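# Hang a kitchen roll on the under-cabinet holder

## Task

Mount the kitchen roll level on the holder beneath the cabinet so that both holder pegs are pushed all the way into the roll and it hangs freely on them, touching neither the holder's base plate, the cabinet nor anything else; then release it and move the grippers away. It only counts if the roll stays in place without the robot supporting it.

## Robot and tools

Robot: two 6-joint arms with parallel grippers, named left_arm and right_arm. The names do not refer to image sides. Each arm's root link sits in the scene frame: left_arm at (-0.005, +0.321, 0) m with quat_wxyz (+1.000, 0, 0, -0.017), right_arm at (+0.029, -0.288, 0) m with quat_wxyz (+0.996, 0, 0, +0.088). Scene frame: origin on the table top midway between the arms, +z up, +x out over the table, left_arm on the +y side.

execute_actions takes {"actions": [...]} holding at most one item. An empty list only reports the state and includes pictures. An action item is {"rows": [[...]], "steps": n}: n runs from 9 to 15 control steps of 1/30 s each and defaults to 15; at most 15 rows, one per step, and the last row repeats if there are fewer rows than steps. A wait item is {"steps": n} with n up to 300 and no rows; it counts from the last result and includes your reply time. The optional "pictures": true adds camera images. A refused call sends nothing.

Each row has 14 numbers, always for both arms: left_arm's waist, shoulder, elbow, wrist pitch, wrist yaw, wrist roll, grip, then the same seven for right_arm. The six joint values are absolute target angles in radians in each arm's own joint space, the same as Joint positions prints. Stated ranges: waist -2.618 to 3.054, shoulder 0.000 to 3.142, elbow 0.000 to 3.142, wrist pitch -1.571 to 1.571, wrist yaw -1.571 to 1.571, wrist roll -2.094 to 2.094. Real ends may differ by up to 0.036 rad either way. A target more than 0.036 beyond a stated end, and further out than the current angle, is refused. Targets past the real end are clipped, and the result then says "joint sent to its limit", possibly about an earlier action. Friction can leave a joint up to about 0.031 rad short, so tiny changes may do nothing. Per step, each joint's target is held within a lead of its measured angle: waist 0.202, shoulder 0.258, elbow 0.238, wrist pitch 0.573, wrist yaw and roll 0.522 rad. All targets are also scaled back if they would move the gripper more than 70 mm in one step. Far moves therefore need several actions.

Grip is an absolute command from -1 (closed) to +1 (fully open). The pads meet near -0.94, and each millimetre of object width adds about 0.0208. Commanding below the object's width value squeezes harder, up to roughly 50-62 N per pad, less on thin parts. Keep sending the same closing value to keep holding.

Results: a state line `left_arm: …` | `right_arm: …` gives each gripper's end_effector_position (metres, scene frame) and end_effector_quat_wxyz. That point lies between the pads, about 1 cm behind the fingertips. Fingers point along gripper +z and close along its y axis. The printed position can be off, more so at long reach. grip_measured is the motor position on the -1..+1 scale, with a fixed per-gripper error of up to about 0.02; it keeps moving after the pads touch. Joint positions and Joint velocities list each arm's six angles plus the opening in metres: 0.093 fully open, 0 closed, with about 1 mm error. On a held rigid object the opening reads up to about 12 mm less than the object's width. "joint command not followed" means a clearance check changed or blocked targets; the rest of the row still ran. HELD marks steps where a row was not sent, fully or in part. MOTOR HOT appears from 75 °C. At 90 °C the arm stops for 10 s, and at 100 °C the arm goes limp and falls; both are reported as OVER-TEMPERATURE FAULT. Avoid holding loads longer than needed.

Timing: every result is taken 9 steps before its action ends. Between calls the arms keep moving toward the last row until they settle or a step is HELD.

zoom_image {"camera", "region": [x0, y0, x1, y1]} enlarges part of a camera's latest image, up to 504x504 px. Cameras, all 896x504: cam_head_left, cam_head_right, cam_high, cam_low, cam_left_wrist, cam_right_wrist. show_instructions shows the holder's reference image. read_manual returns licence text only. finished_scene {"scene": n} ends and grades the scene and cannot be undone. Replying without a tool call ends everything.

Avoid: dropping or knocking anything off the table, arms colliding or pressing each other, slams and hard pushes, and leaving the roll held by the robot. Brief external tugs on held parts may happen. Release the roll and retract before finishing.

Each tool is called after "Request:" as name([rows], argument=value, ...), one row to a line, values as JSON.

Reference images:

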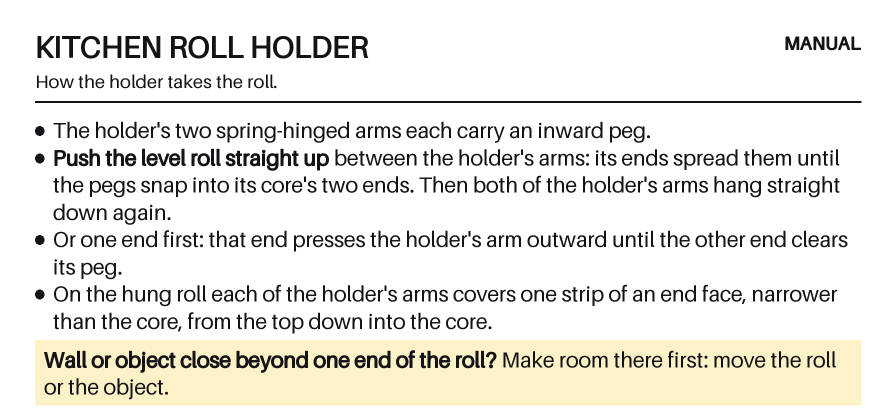

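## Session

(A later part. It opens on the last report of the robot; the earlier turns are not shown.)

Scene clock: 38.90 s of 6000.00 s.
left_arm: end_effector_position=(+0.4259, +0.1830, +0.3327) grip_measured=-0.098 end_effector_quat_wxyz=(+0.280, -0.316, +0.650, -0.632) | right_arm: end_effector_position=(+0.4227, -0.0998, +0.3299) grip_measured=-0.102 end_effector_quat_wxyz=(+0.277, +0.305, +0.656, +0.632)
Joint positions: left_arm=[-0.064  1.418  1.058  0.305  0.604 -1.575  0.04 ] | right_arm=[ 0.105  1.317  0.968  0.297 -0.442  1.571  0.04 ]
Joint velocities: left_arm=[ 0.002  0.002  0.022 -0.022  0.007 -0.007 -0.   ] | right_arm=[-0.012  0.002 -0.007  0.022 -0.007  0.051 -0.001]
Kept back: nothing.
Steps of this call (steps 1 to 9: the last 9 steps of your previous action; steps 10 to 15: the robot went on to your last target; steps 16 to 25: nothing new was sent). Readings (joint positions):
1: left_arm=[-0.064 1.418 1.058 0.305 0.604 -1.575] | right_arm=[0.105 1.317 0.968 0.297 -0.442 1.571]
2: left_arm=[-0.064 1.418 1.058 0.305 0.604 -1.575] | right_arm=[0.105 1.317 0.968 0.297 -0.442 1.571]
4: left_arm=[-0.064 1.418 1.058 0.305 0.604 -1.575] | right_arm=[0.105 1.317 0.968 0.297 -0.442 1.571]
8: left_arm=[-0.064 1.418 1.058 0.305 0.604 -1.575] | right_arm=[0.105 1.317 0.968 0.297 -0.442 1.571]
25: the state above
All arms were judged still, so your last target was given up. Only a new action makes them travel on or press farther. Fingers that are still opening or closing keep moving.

Request:
execute_actions([
  {"rows":[[-0.17,1.39,1.10,0.39,0.80,-1.57,-0.1,0.135,1.30,1.0,0.36,-0.6,1.57,-0.1]],"steps":15},
])

Request:
execute_actions([
  {"steps":25},
], pictures=true)

Scene clock: 39.83 s of 6000.00 s.
left_arm: end_effector_position=(+0.4240, +0.1764, +0.3330) grip_measured=-0.098 end_effector_quat_wxyz=(+0.276, -0.311, +0.652, -0.634) | right_arm: end_effector_position=(+0.4254, -0.1070, +0.3271) grip_measured=-0.102 end_effector_quat_wxyz=(+0.277, +0.312, +0.657, +0.628)
Joint positions: left_arm=[-0.081  1.418  1.058  0.306  0.599 -1.575  0.04 ] | right_arm=[ 0.084  1.317  0.968  0.285 -0.452  1.571  0.04 ]
Joint velocities: left_arm=[-0.002 -0.002 -0.007  0.007 -0.007 -0.022  0.   ] | right_arm=[ 0.002 -0.007  0.002 -0.022  0.037 -0.037  0.001]
Steps of this call (steps 1 to 22: nothing new was sent; steps 23 to 28: the first 6 steps of this action). Readings (joint positions):
23: left_arm=[-0.066 1.418 1.058 0.302 0.603 -1.575] | right_arm=[0.101 1.317 0.968 0.289 -0.443 1.571]
24: left_arm=[-0.072 1.418 1.058 0.301 0.602 -1.575] | right_arm=[0.095 1.317 0.968 0.286 -0.446 1.571]
26: left_arm=[-0.079 1.418 1.058 0.305 0.601 -1.575] | right_arm=[0.086 1.317 0.968 0.285 -0.450 1.571]
28: the state above

Scene clock: 40.67 s of 6000.00 s.
left_arm: end_effector_position=(+0.4242, +0.1767, +0.3330) grip_measured=-0.098 end_effector_quat_wxyz=(+0.277, -0.312, +0.652, -0.633) | right_arm: end_effector_position=(+0.4251, -0.1067, +0.3272) grip_measured=-0.102 end_effector_quat_wxyz=(+0.276, +0.311, +0.657, +0.628)
Joint positions: left_arm=[-0.081  1.418  1.058  0.306  0.598 -1.575  0.04 ] | right_arm=[ 0.084  1.317  0.968  0.285 -0.454  1.571  0.04 ]
Joint velocities: left_arm=[-0.012 -0.007 -0.012  0.022 -0.066  0.022  0.001] | right_arm=[-0.017 -0.017 -0.002  0.007  0.007  0.022 -0.   ]
Kept back: nothing.
Steps of this call (steps 1 to 9: the last 9 steps of your previous action; steps 10 to 15: the robot went on to your last target; steps 16 to 25: nothing new was sent). Readings (joint positions):
1: left_arm=[-0.081 1.418 1.058 0.306 0.599 -1.575] | right_arm=[0.084 1.317 0.968 0.285 -0.453 1.571]
2: left_arm=[-0.081 1.418 1.058 0.306 0.598 -1.575] | right_arm=[0.084 1.317 0.968 0.285 -0.453 1.571]
4: left_arm=[-0.081 1.418 1.058 0.306 0.598 -1.575] | right_arm=[0.084 1.317 0.968 0.285 -0.453 1.571]
8: left_arm=[-0.081 1.418 1.058 0.306 0.598 -1.575] | right_arm=[0.084 1.317 0.968 0.285 -0.454 1.571]
25: the state above
All arms were judged still, so your last target was given up. Only a new action makes them travel on or press farther. Fingers that are still opening or closing keep moving.

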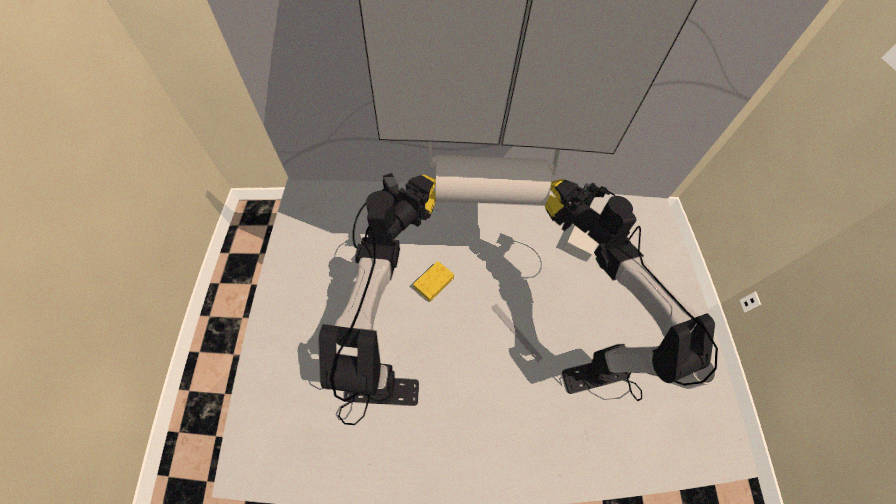

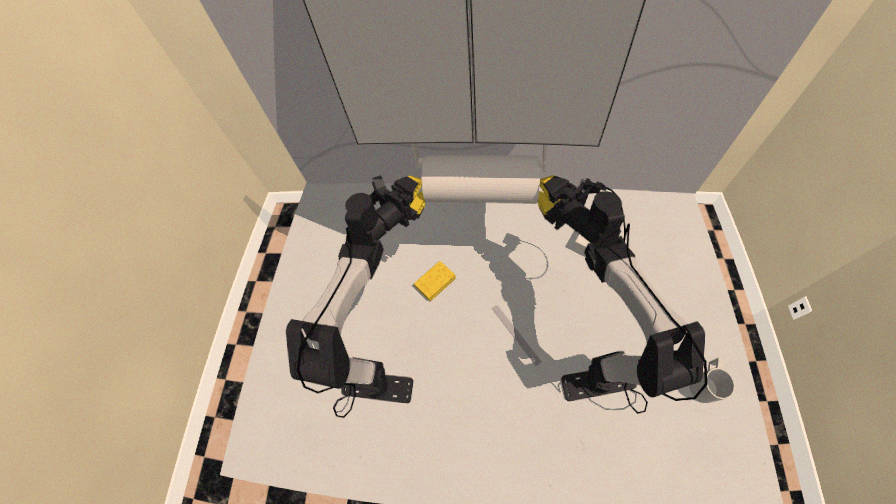

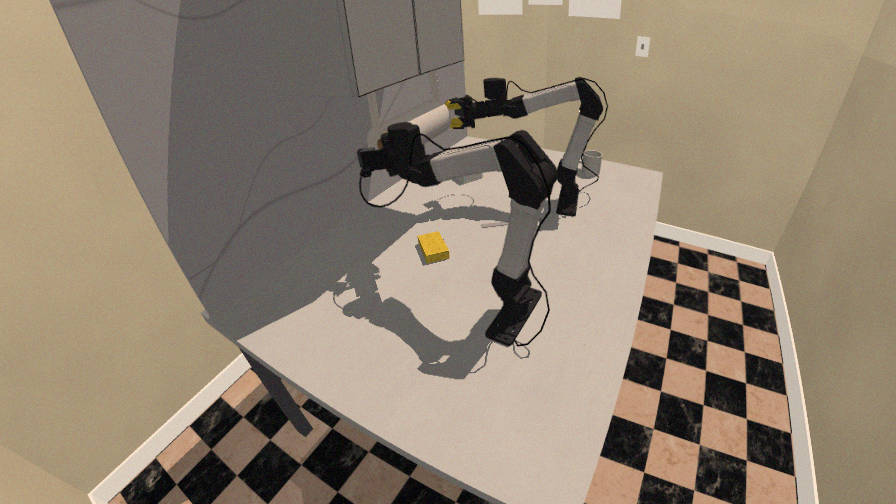

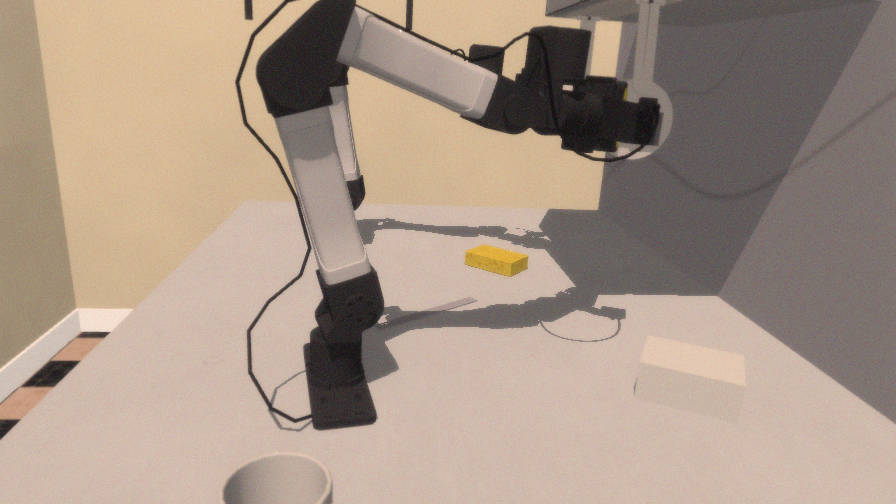

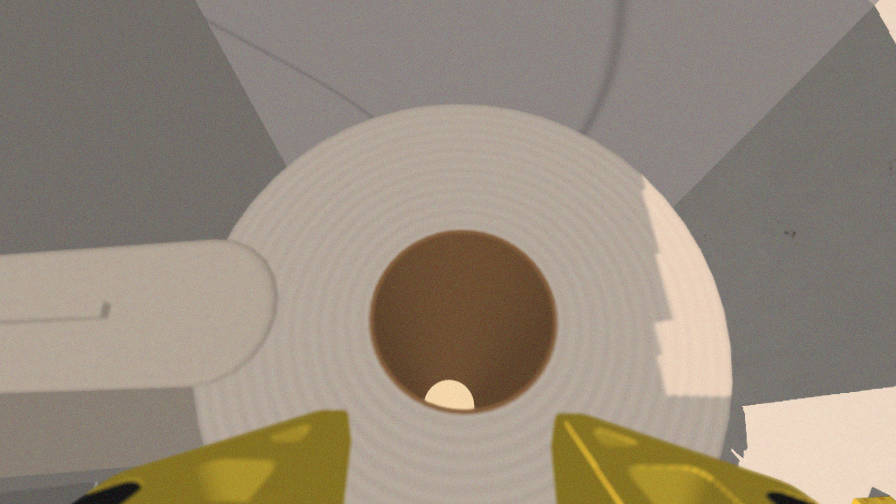

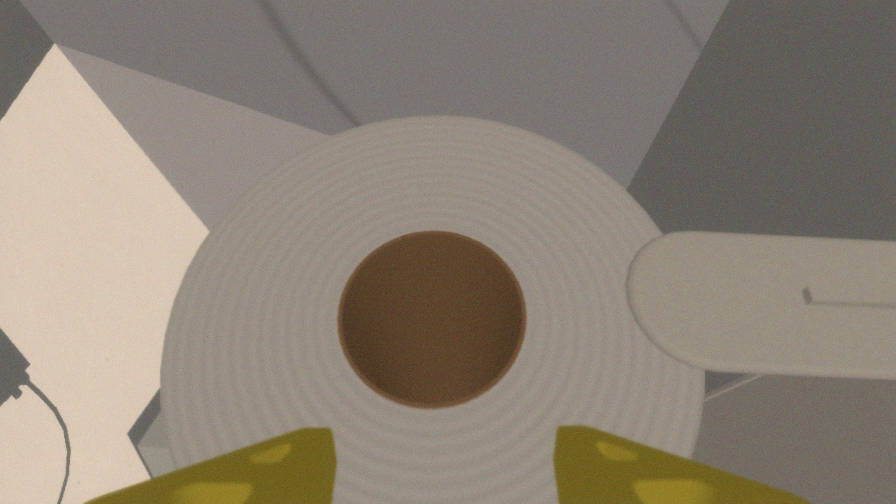

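Request:
execute_actions([
  {"rows":[[-0.17,1.405,1.10,0.44,0.77,-1.57,-0.1,0.108,1.30,1.0,0.36,-0.58,1.57,-0.1]],"steps":15},
])

Request:
execute_actions([
  {"steps":25},
])

Scene clock: 41.13 s of 6000.00 s.
left_arm: end_effector_position=(+0.4235, +0.1732, +0.3385) grip_measured=-0.098 end_effector_quat_wxyz=(+0.283, -0.302, +0.648, -0.639) | right_arm: end_effector_position=(+0.4270, -0.1117, +0.3272) grip_measured=-0.102 end_effector_quat_wxyz=(+0.278, +0.314, +0.656, +0.627)
Joint positions: left_arm=[-0.09   1.418  1.058  0.332  0.594 -1.574  0.04 ] | right_arm=[ 0.069  1.317  0.968  0.285 -0.461  1.571  0.04 ]
Joint velocities: left_arm=[ 0.012  0.002  0.007  0.081 -0.022 -0.007  0.   ] | right_arm=[ 0.007  0.002  0.007 -0.022 -0.051 -0.022 -0.001]
Steps of this call (steps 1 to 8: nothing new was sent; steps 9 to 14: the first 6 steps of this action). Readings (joint positions):
9: left_arm=[-0.081 1.418 1.058 0.311 0.595 -1.575] | right_arm=[0.081 1.317 0.968 0.285 -0.455 1.571]
10: left_arm=[-0.083 1.418 1.058 0.317 0.595 -1.575] | right_arm=[0.078 1.317 0.968 0.285 -0.458 1.571]
12: left_arm=[-0.088 1.418 1.058 0.329 0.594 -1.575] | right_arm=[0.071 1.317 0.968 0.285 -0.460 1.571]
14: the state above

Scene clock: 41.97 s of 6000.00 s.
left_arm: end_effector_position=(+0.4236, +0.1733, +0.3390) grip_measured=-0.098 end_effector_quat_wxyz=(+0.285, -0.301, +0.648, -0.639) | right_arm: end_effector_position=(+0.4269, -0.1116, +0.3272) grip_measured=-0.102 end_effector_quat_wxyz=(+0.278, +0.314, +0.656, +0.628)
Joint positions: left_arm=[-0.09   1.418  1.058  0.335  0.593 -1.573  0.04 ] | right_arm=[ 0.069  1.317  0.968  0.285 -0.462  1.571  0.04 ]
Joint velocities: left_arm=[-0.007 -0.002 -0.002 -0.125  0.022 -0.095  0.   ] | right_arm=[-0.002  0.007 -0.002  0.007  0.007 -0.022  0.001]
Kept back: nothing.
Steps of this call (steps 1 to 9: the last 9 steps of your previous action; steps 10 to 15: the robot went on to your last target; steps 16 to 25: nothing new was sent). Readings (joint positions):
1: left_arm=[-0.090 1.418 1.058 0.333 0.594 -1.574] | right_arm=[0.069 1.317 0.968 0.285 -0.461 1.571]
2: left_arm=[-0.090 1.418 1.058 0.334 0.594 -1.574] | right_arm=[0.069 1.317 0.968 0.285 -0.461 1.571]
4: left_arm=[-0.090 1.418 1.058 0.334 0.594 -1.574] | right_arm=[0.069 1.317 0.968 0.285 -0.462 1.571]
8: left_arm=[-0.090 1.418 1.058 0.335 0.594 -1.573] | right_arm=[0.069 1.317 0.968 0.285 -0.462 1.571]
25: the state above
All arms were judged still, so your last target was given up. Only a new action makes them travel on or press farther. Fingers that are still opening or closing keep moving.

Request:
execute_actions([
  {"rows":[[-0.16,1.405,1.15,0.38,0.76,-1.57,-0.1,0.108,1.30,1.0,0.38,-0.58,1.57,-0.1]],"steps":15},
])

Request:
execute_actions([
  {"steps":25},
], pictures=true)

Scene clock: 42.53 s of 6000.00 s.
left_arm: end_effector_position=(+0.4263, +0.1742, +0.3553) grip_measured=-0.098 end_effector_quat_wxyz=(+0.297, -0.295, +0.644, -0.640) | right_arm: end_effector_position=(+0.4270, -0.1114, +0.3315) grip_measured=-0.102 end_effector_quat_wxyz=(+0.282, +0.309, +0.651, +0.633)
Joint positions: left_arm=[-0.09   1.42   1.108  0.306  0.585 -1.563  0.04 ] | right_arm=[ 0.069  1.317  0.968  0.304 -0.463  1.575  0.04 ]
Joint velocities: left_arm=[ 0.002  0.007  0.09  -0.081  0.007  0.022 -0.   ] | right_arm=[0.007 0.002 0.002 0.095 0.037 0.066 0.   ]
Steps of this call (steps 1 to 11: nothing new was sent; steps 12 to 17: the first 6 steps of this action). Readings (joint positions):
12: left_arm=[-0.090 1.418 1.066 0.324 0.593 -1.573] | right_arm=[0.069 1.317 0.968 0.286 -0.462 1.571]
13: left_arm=[-0.090 1.419 1.078 0.311 0.591 -1.573] | right_arm=[0.069 1.317 0.968 0.287 -0.463 1.571]
15: left_arm=[-0.090 1.420 1.097 0.306 0.587 -1.568] | right_arm=[0.069 1.317 0.968 0.293 -0.463 1.573]
17: the state above

Scene clock: 43.37 s of 6000.00 s.
left_arm: end_effector_position=(+0.4263, +0.1742, +0.3559) grip_measured=-0.098 end_effector_quat_wxyz=(+0.298, -0.293, +0.645, -0.639) | right_arm: end_effector_position=(+0.4269, -0.1113, +0.3321) grip_measured=-0.102 end_effector_quat_wxyz=(+0.281, +0.309, +0.651, +0.634)
Joint positions: left_arm=[-0.09   1.42   1.11   0.304  0.584 -1.558  0.04 ] | right_arm=[ 0.069  1.317  0.968  0.307 -0.464  1.578  0.04 ]
Joint velocities: left_arm=[-0.002  0.007  0.007  0.037 -0.066 -0.066 -0.   ] | right_arm=[-0.002  0.002  0.027 -0.007  0.095  0.022 -0.001]
Kept back: nothing.
Steps of this call (steps 1 to 9: the last 9 steps of your previous action; steps 10 to 15: the robot went on to your last target; steps 16 to 25: nothing new was sent). Readings (joint positions):
1: left_arm=[-0.090 1.420 1.110 0.306 0.585 -1.561] | right_arm=[0.069 1.317 0.968 0.307 -0.464 1.576]
2: left_arm=[-0.090 1.420 1.110 0.306 0.584 -1.560] | right_arm=[0.069 1.317 0.968 0.307 -0.464 1.576]
4: left_arm=[-0.090 1.420 1.110 0.304 0.584 -1.559] | right_arm=[0.069 1.317 0.968 0.307 -0.464 1.577]
8: left_arm=[-0.090 1.420 1.110 0.304 0.584 -1.558] | right_arm=[0.069 1.317 0.968 0.307 -0.464 1.578]
25: the state above
All arms were judged still, so your last target was given up. Only a new action makes them travel on or press farther. Fingers that are still opening or closing keep moving.

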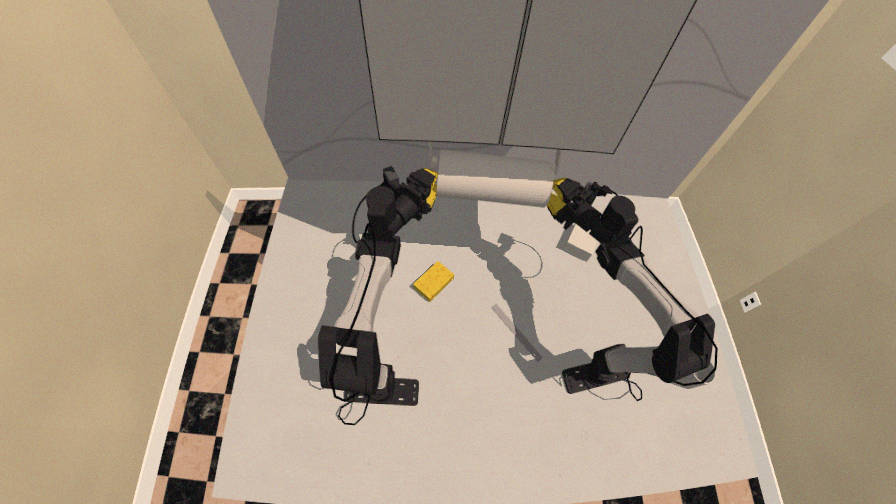

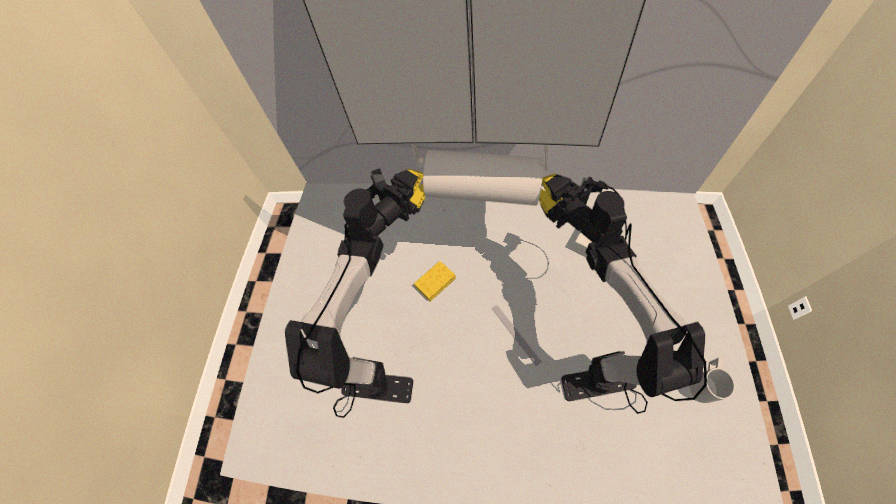

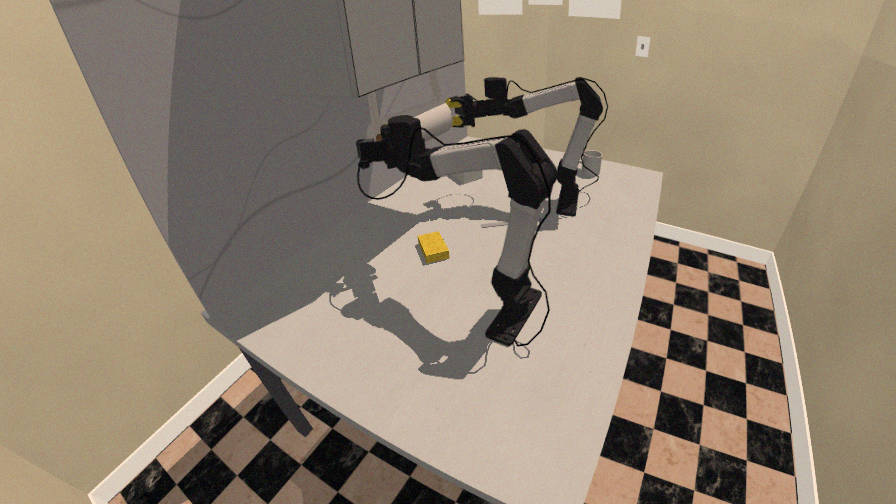

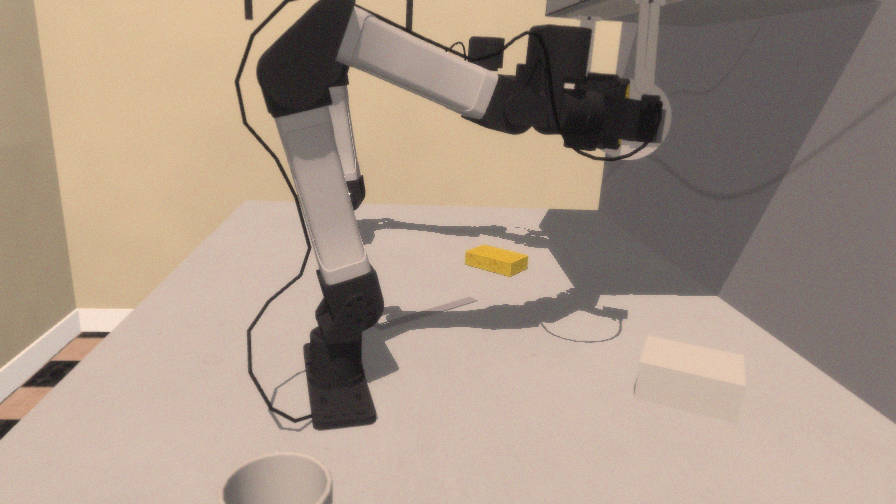

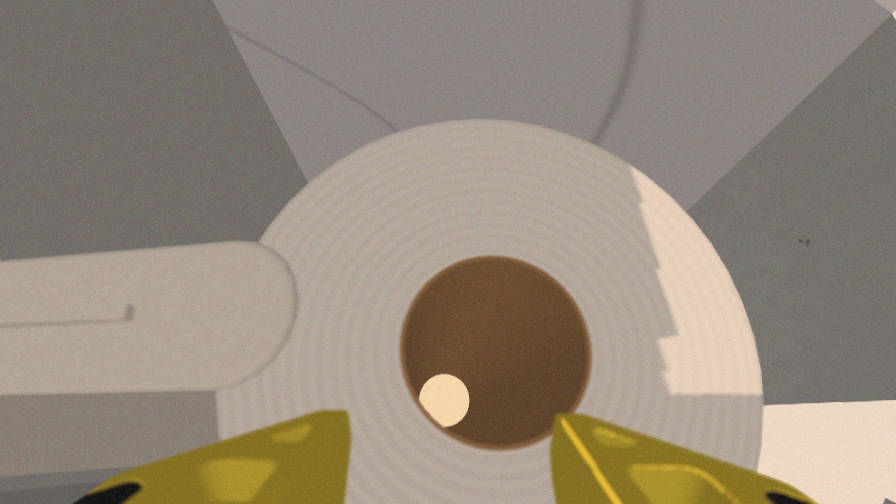

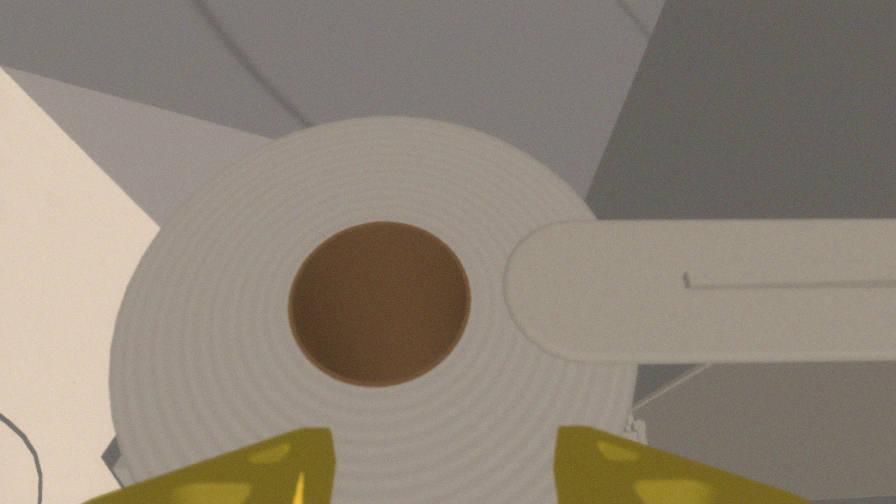

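Request:
execute_actions([
  {"rows":[[-0.14,1.405,1.15,0.35,0.75,-1.49,-0.1,0.15,1.31,1.0,0.34,-0.62,1.65,-0.1]],"steps":15},
])

Request:
execute_actions([
  {"rows":[[-0.11,1.405,1.15,0.35,0.75,-1.49,-0.1,0.185,1.33,1.02,0.34,-0.62,1.65,-0.1]],"steps":15},
])

Request:
execute_actions([
  {"steps":25},
], pictures=true)

Scene clock: 43.93 s of 6000.00 s.
left_arm: end_effector_position=(+0.4288, +0.1808, +0.3534) grip_measured=-0.098 end_effector_quat_wxyz=(+0.316, -0.287, +0.652, -0.627) | right_arm: end_effector_position=(+0.4226, -0.1031, +0.3295) grip_measured=-0.102 end_effector_quat_wxyz=(+0.253, +0.321, +0.649, +0.642)
Joint positions: left_arm=[-0.076  1.42   1.11   0.293  0.58  -1.508  0.04 ] | right_arm=[ 0.087  1.317  0.968  0.295 -0.473  1.629  0.04 ]
Joint velocities: left_arm=[ 0.002  0.017 -0.017  0.037 -0.022  0.081 -0.   ] | right_arm=[ 0.012 -0.032 -0.007  0.022  0.037  0.125 -0.   ]
Steps of this call (steps 1 to 11: nothing new was sent; steps 12 to 17: the first 6 steps of this action). Readings (joint positions):
12: left_arm=[-0.088 1.420 1.110 0.301 0.584 -1.545] | right_arm=[0.071 1.317 0.968 0.305 -0.467 1.590]
13: left_arm=[-0.085 1.420 1.110 0.298 0.582 -1.533] | right_arm=[0.076 1.317 0.968 0.303 -0.469 1.604]
15: left_arm=[-0.077 1.420 1.110 0.293 0.580 -1.518] | right_arm=[0.086 1.317 0.968 0.298 -0.472 1.620]
17: the state above

Scene clock: 44.43 s of 6000.00 s.
left_arm: end_effector_position=(+0.4319, +0.1913, +0.3535) grip_measured=-0.098 end_effector_quat_wxyz=(+0.328, -0.288, +0.651, -0.621) | right_arm: end_effector_position=(+0.4172, -0.0918, +0.3301) grip_measured=-0.102 end_effector_quat_wxyz=(+0.238, +0.318, +0.652, +0.646)
Joint positions: left_arm=[-0.051  1.42   1.11   0.293  0.583 -1.492  0.04 ] | right_arm=[ 0.116  1.317  0.975  0.283 -0.472  1.644  0.04 ]
Joint velocities: left_arm=[ 0.007 -0.002  0.007 -0.022  0.007 -0.022 -0.001] | right_arm=[ 0.017  0.012  0.017  0.037 -0.007  0.11  -0.003]
Steps of this call (steps 1 to 9: the last 9 steps of your previous action; steps 10 to 15: the first 6 steps of this action). Readings (joint positions):
10: left_arm=[-0.073 1.420 1.110 0.293 0.582 -1.494] | right_arm=[0.090 1.317 0.969 0.293 -0.474 1.642]
11: left_arm=[-0.067 1.420 1.110 0.293 0.583 -1.494] | right_arm=[0.097 1.317 0.972 0.290 -0.472 1.642]
13: left_arm=[-0.055 1.420 1.110 0.293 0.583 -1.493] | right_arm=[0.111 1.317 0.974 0.285 -0.472 1.643]
15: the state above

Scene clock: 45.27 s of 6000.00 s.
left_arm: end_effector_position=(+0.4319, +0.1913, +0.3535) grip_measured=-0.098 end_effector_quat_wxyz=(+0.329, -0.288, +0.651, -0.620) | right_arm: end_effector_position=(+0.4172, -0.0917, +0.3300) grip_measured=-0.102 end_effector_quat_wxyz=(+0.237, +0.318, +0.653, +0.646)
Joint positions: left_arm=[-0.051  1.42   1.11   0.293  0.583 -1.491  0.04 ] | right_arm=[ 0.116  1.317  0.976  0.281 -0.472  1.644  0.04 ]
Joint velocities: left_arm=[-0.002 -0.012  0.012 -0.037 -0.007 -0.007 -0.001] | right_arm=[-0.027 -0.012  0.007 -0.066  0.037 -0.051 -0.   ]
Kept back: nothing.
Steps of this call (steps 1 to 9: the last 9 steps of your previous action; steps 10 to 15: the robot went on to your last target; steps 16 to 25: nothing new was sent). Readings (joint positions):
1: left_arm=[-0.051 1.420 1.110 0.293 0.583 -1.492] | right_arm=[0.116 1.317 0.975 0.282 -0.472 1.644]
2: left_arm=[-0.051 1.420 1.110 0.293 0.583 -1.492] | right_arm=[0.116 1.317 0.975 0.282 -0.472 1.644]
4: left_arm=[-0.051 1.420 1.110 0.293 0.583 -1.491] | right_arm=[0.116 1.317 0.976 0.282 -0.472 1.644]
8: left_arm=[-0.051 1.420 1.110 0.293 0.583 -1.491] | right_arm=[0.116 1.317 0.976 0.281 -0.472 1.644]
25: the state above
All arms were judged still, so your last target was given up. Only a new action makes them travel on or press farther. Fingers that are still opening or closing keep moving.

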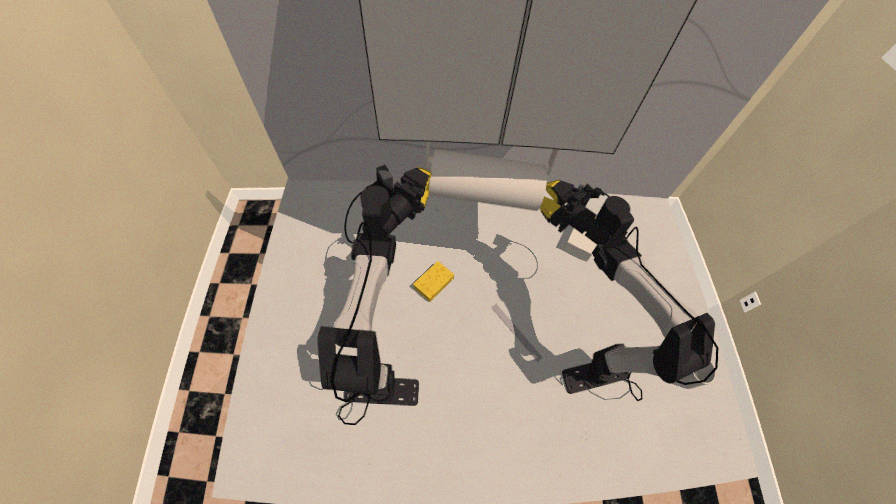

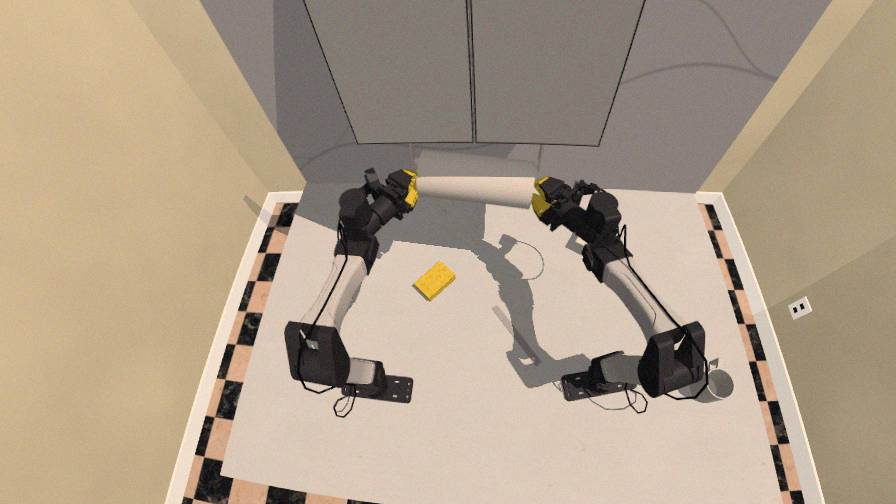

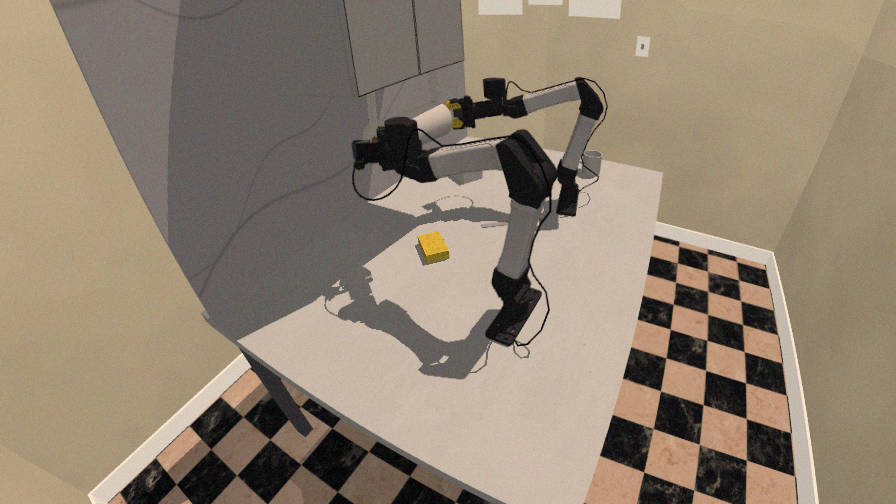

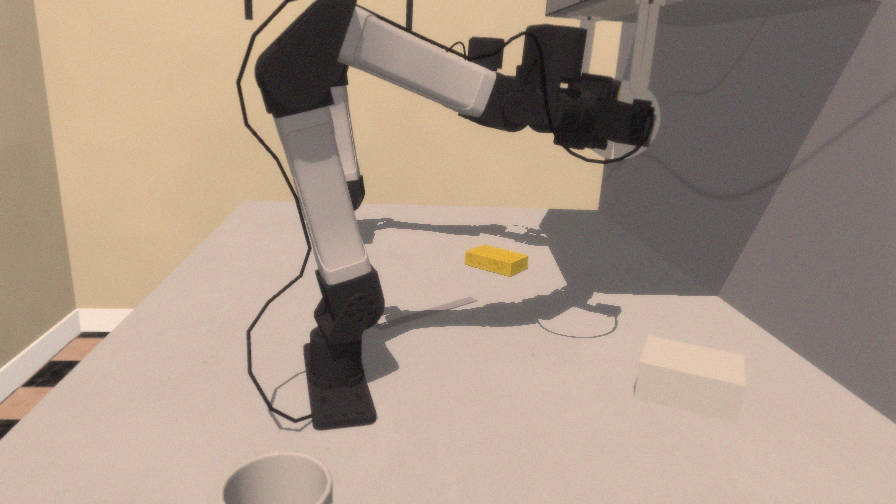

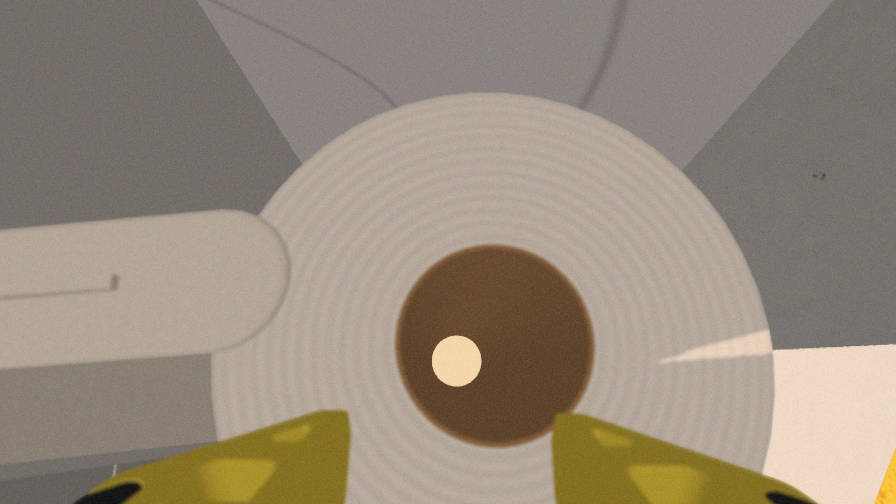

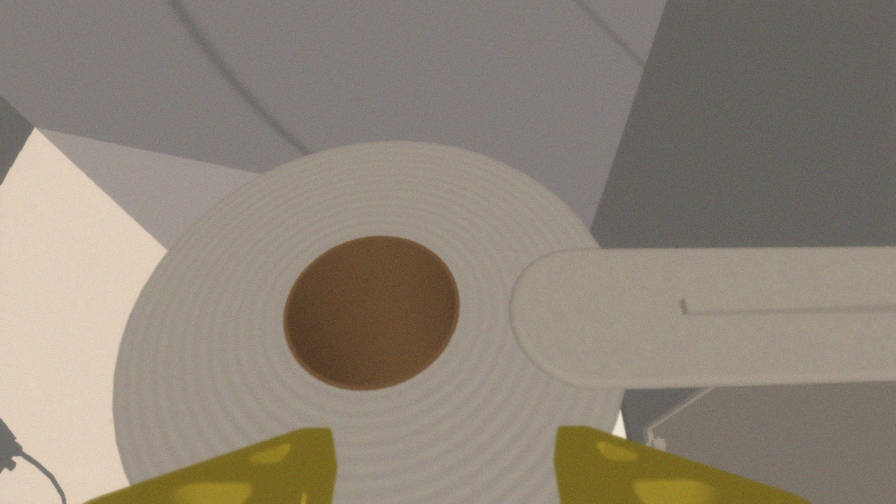

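Raise right, forward a bit; left slightly up too.

Request:
execute_actions([
  {"rows":[[-0.10,1.395,1.16,0.35,0.75,-1.52,-0.1,0.185,1.35,1.07,0.36,-0.62,1.62,-0.1]],"steps":15},
])

Request:
execute_actions([
  {"rows":[[-0.10,1.395,1.17,0.33,0.75,-1.55,-0.1,0.185,1.35,1.11,0.34,-0.62,1.59,-0.1]],"steps":15},
])

Request:
execute_actions([
  {"steps":25},
], pictures=true)

Scene clock: 45.83 s of 6000.00 s.
left_arm: end_effector_position=(+0.4330, +0.1946, +0.3564) grip_measured=-0.098 end_effector_quat_wxyz=(+0.329, -0.293, +0.648, -0.621) | right_arm: end_effector_position=(+0.4220, -0.0887, +0.3365) grip_measured=-0.102 end_effector_quat_wxyz=(+0.239, +0.310, +0.655, +0.646)
Joint positions: left_arm=[-0.043  1.42   1.119  0.287  0.583 -1.501  0.04 ] | right_arm=[ 0.116  1.34   1.016  0.266 -0.482  1.631  0.04 ]
Joint velocities: left_arm=[-0.002 -0.012 -0.017  0.022  0.081  0.007  0.002] | right_arm=[-0.002  0.007  0.007 -0.007 -0.081 -0.007 -0.   ]
Steps of this call (steps 1 to 11: nothing new was sent; steps 12 to 17: the first 6 steps of this action). Readings (joint positions):
12: left_arm=[-0.050 1.420 1.112 0.292 0.583 -1.493] | right_arm=[0.116 1.320 0.983 0.277 -0.472 1.641]
13: left_arm=[-0.048 1.420 1.115 0.290 0.583 -1.495] | right_arm=[0.116 1.327 0.995 0.272 -0.475 1.638]
15: left_arm=[-0.044 1.420 1.118 0.288 0.583 -1.499] | right_arm=[0.116 1.337 1.012 0.269 -0.480 1.634]
17: the state above

Scene clock: 46.33 s of 6000.00 s.
left_arm: end_effector_position=(+0.4332, +0.1949, +0.3594) grip_measured=-0.098 end_effector_quat_wxyz=(+0.321, -0.301, +0.644, -0.625) | right_arm: end_effector_position=(+0.4239, -0.0880, +0.3569) grip_measured=-0.102 end_effector_quat_wxyz=(+0.258, +0.290, +0.652, +0.651)
Joint positions: left_arm=[-0.043  1.42   1.131  0.275  0.583 -1.527  0.04 ] | right_arm=[ 0.116  1.344  1.068  0.255 -0.482  1.603  0.04 ]
Joint velocities: left_arm=[ 0.022  0.002  0.066 -0.007 -0.022 -0.212 -0.   ] | right_arm=[-0.007  0.007  0.149  0.066 -0.022 -0.125 -0.   ]
Steps of this call (steps 1 to 9: the last 9 steps of your previous action; steps 10 to 15: the first 6 steps of this action). Readings (joint positions):
10: left_arm=[-0.043 1.420 1.121 0.283 0.583 -1.507] | right_arm=[0.116 1.340 1.022 0.257 -0.482 1.625]
11: left_arm=[-0.043 1.420 1.124 0.278 0.583 -1.512] | right_arm=[0.116 1.342 1.032 0.248 -0.482 1.620]
13: left_arm=[-0.043 1.420 1.127 0.275 0.583 -1.519] | right_arm=[0.116 1.344 1.052 0.248 -0.482 1.612]
15: the state above

Scene clock: 47.17 s of 6000.00 s.
left_arm: end_effector_position=(+0.4333, +0.1949, +0.3615) grip_measured=-0.098 end_effector_quat_wxyz=(+0.318, -0.304, +0.641, -0.628) | right_arm: end_effector_position=(+0.4240, -0.0880, +0.3613) grip_measured=-0.102 end_effector_quat_wxyz=(+0.268, +0.280, +0.652, +0.652)
Joint positions: left_arm=[-0.043  1.42   1.136  0.275  0.583 -1.54   0.04 ] | right_arm=[ 0.116  1.344  1.073  0.264 -0.482  1.584  0.04 ]
Joint velocities: left_arm=[-0.012 -0.007 -0.007 -0.11  -0.022 -0.022 -0.   ] | right_arm=[ 0.007  0.017 -0.002 -0.022 -0.022  0.037 -0.   ]
Kept back: nothing.
Steps of this call (steps 1 to 9: the last 9 steps of your previous action; steps 10 to 25: the robot went on to your last target). Readings (joint positions):
1: left_arm=[-0.043 1.420 1.133 0.275 0.583 -1.530] | right_arm=[0.116 1.344 1.071 0.259 -0.482 1.598]
2: left_arm=[-0.043 1.420 1.135 0.275 0.583 -1.533] | right_arm=[0.116 1.344 1.073 0.262 -0.482 1.594]
4: left_arm=[-0.043 1.420 1.136 0.275 0.583 -1.536] | right_arm=[0.116 1.344 1.073 0.263 -0.482 1.589]
8: left_arm=[-0.043 1.420 1.136 0.275 0.583 -1.539] | right_arm=[0.116 1.344 1.073 0.263 -0.482 1.585]
25: the state above

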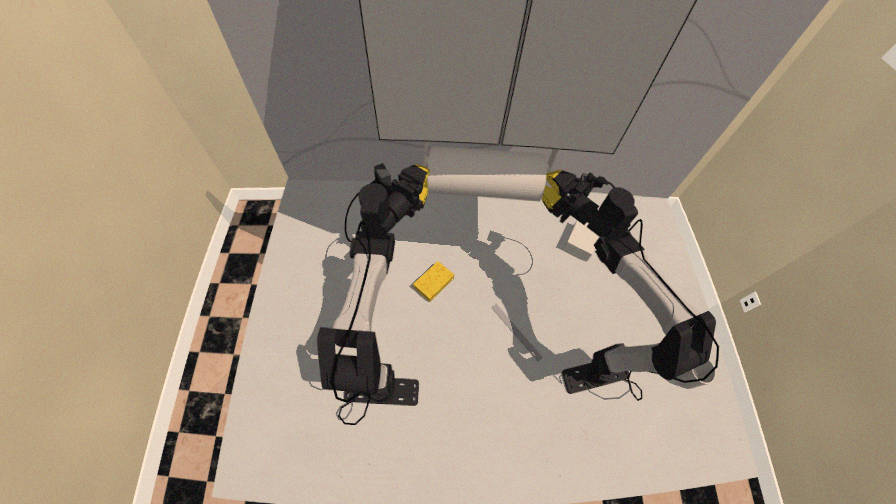

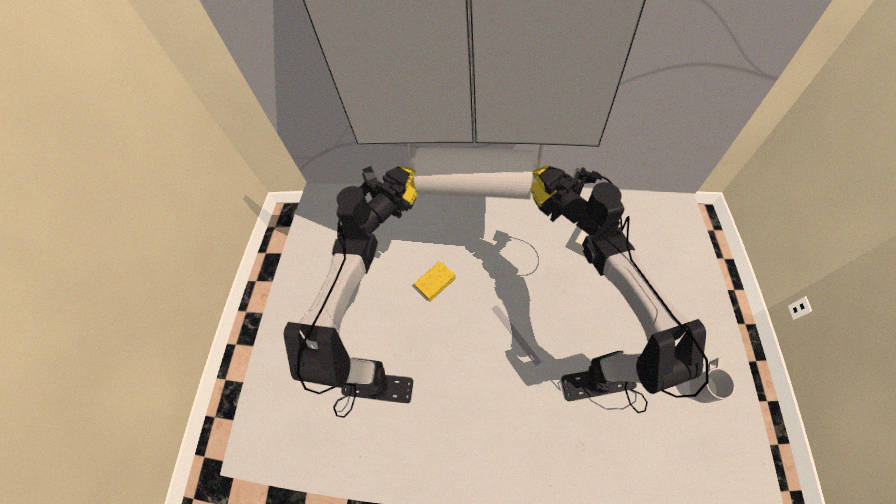

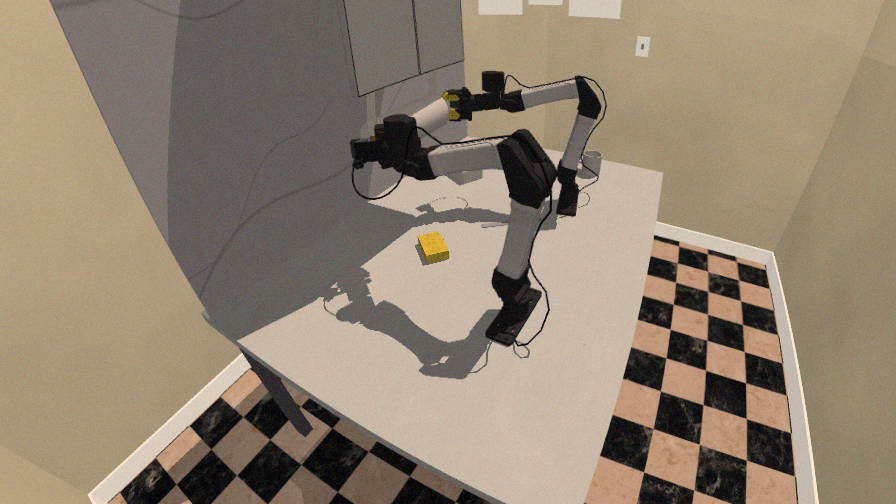

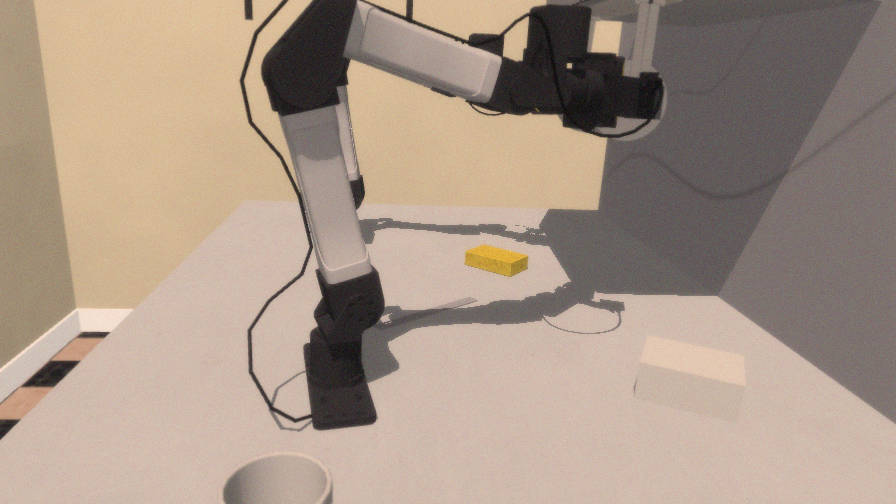

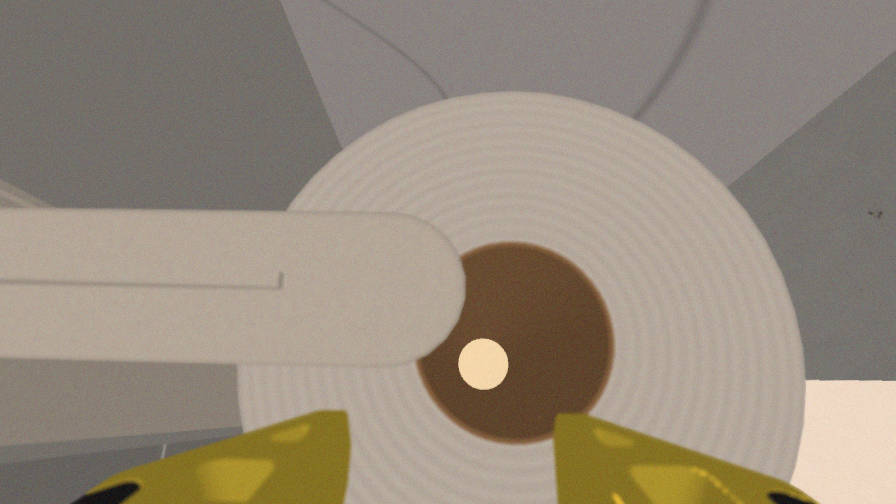

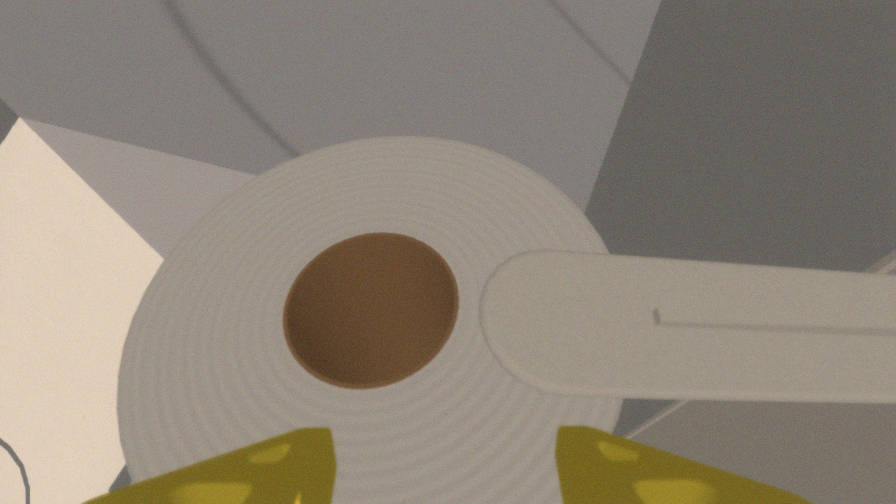

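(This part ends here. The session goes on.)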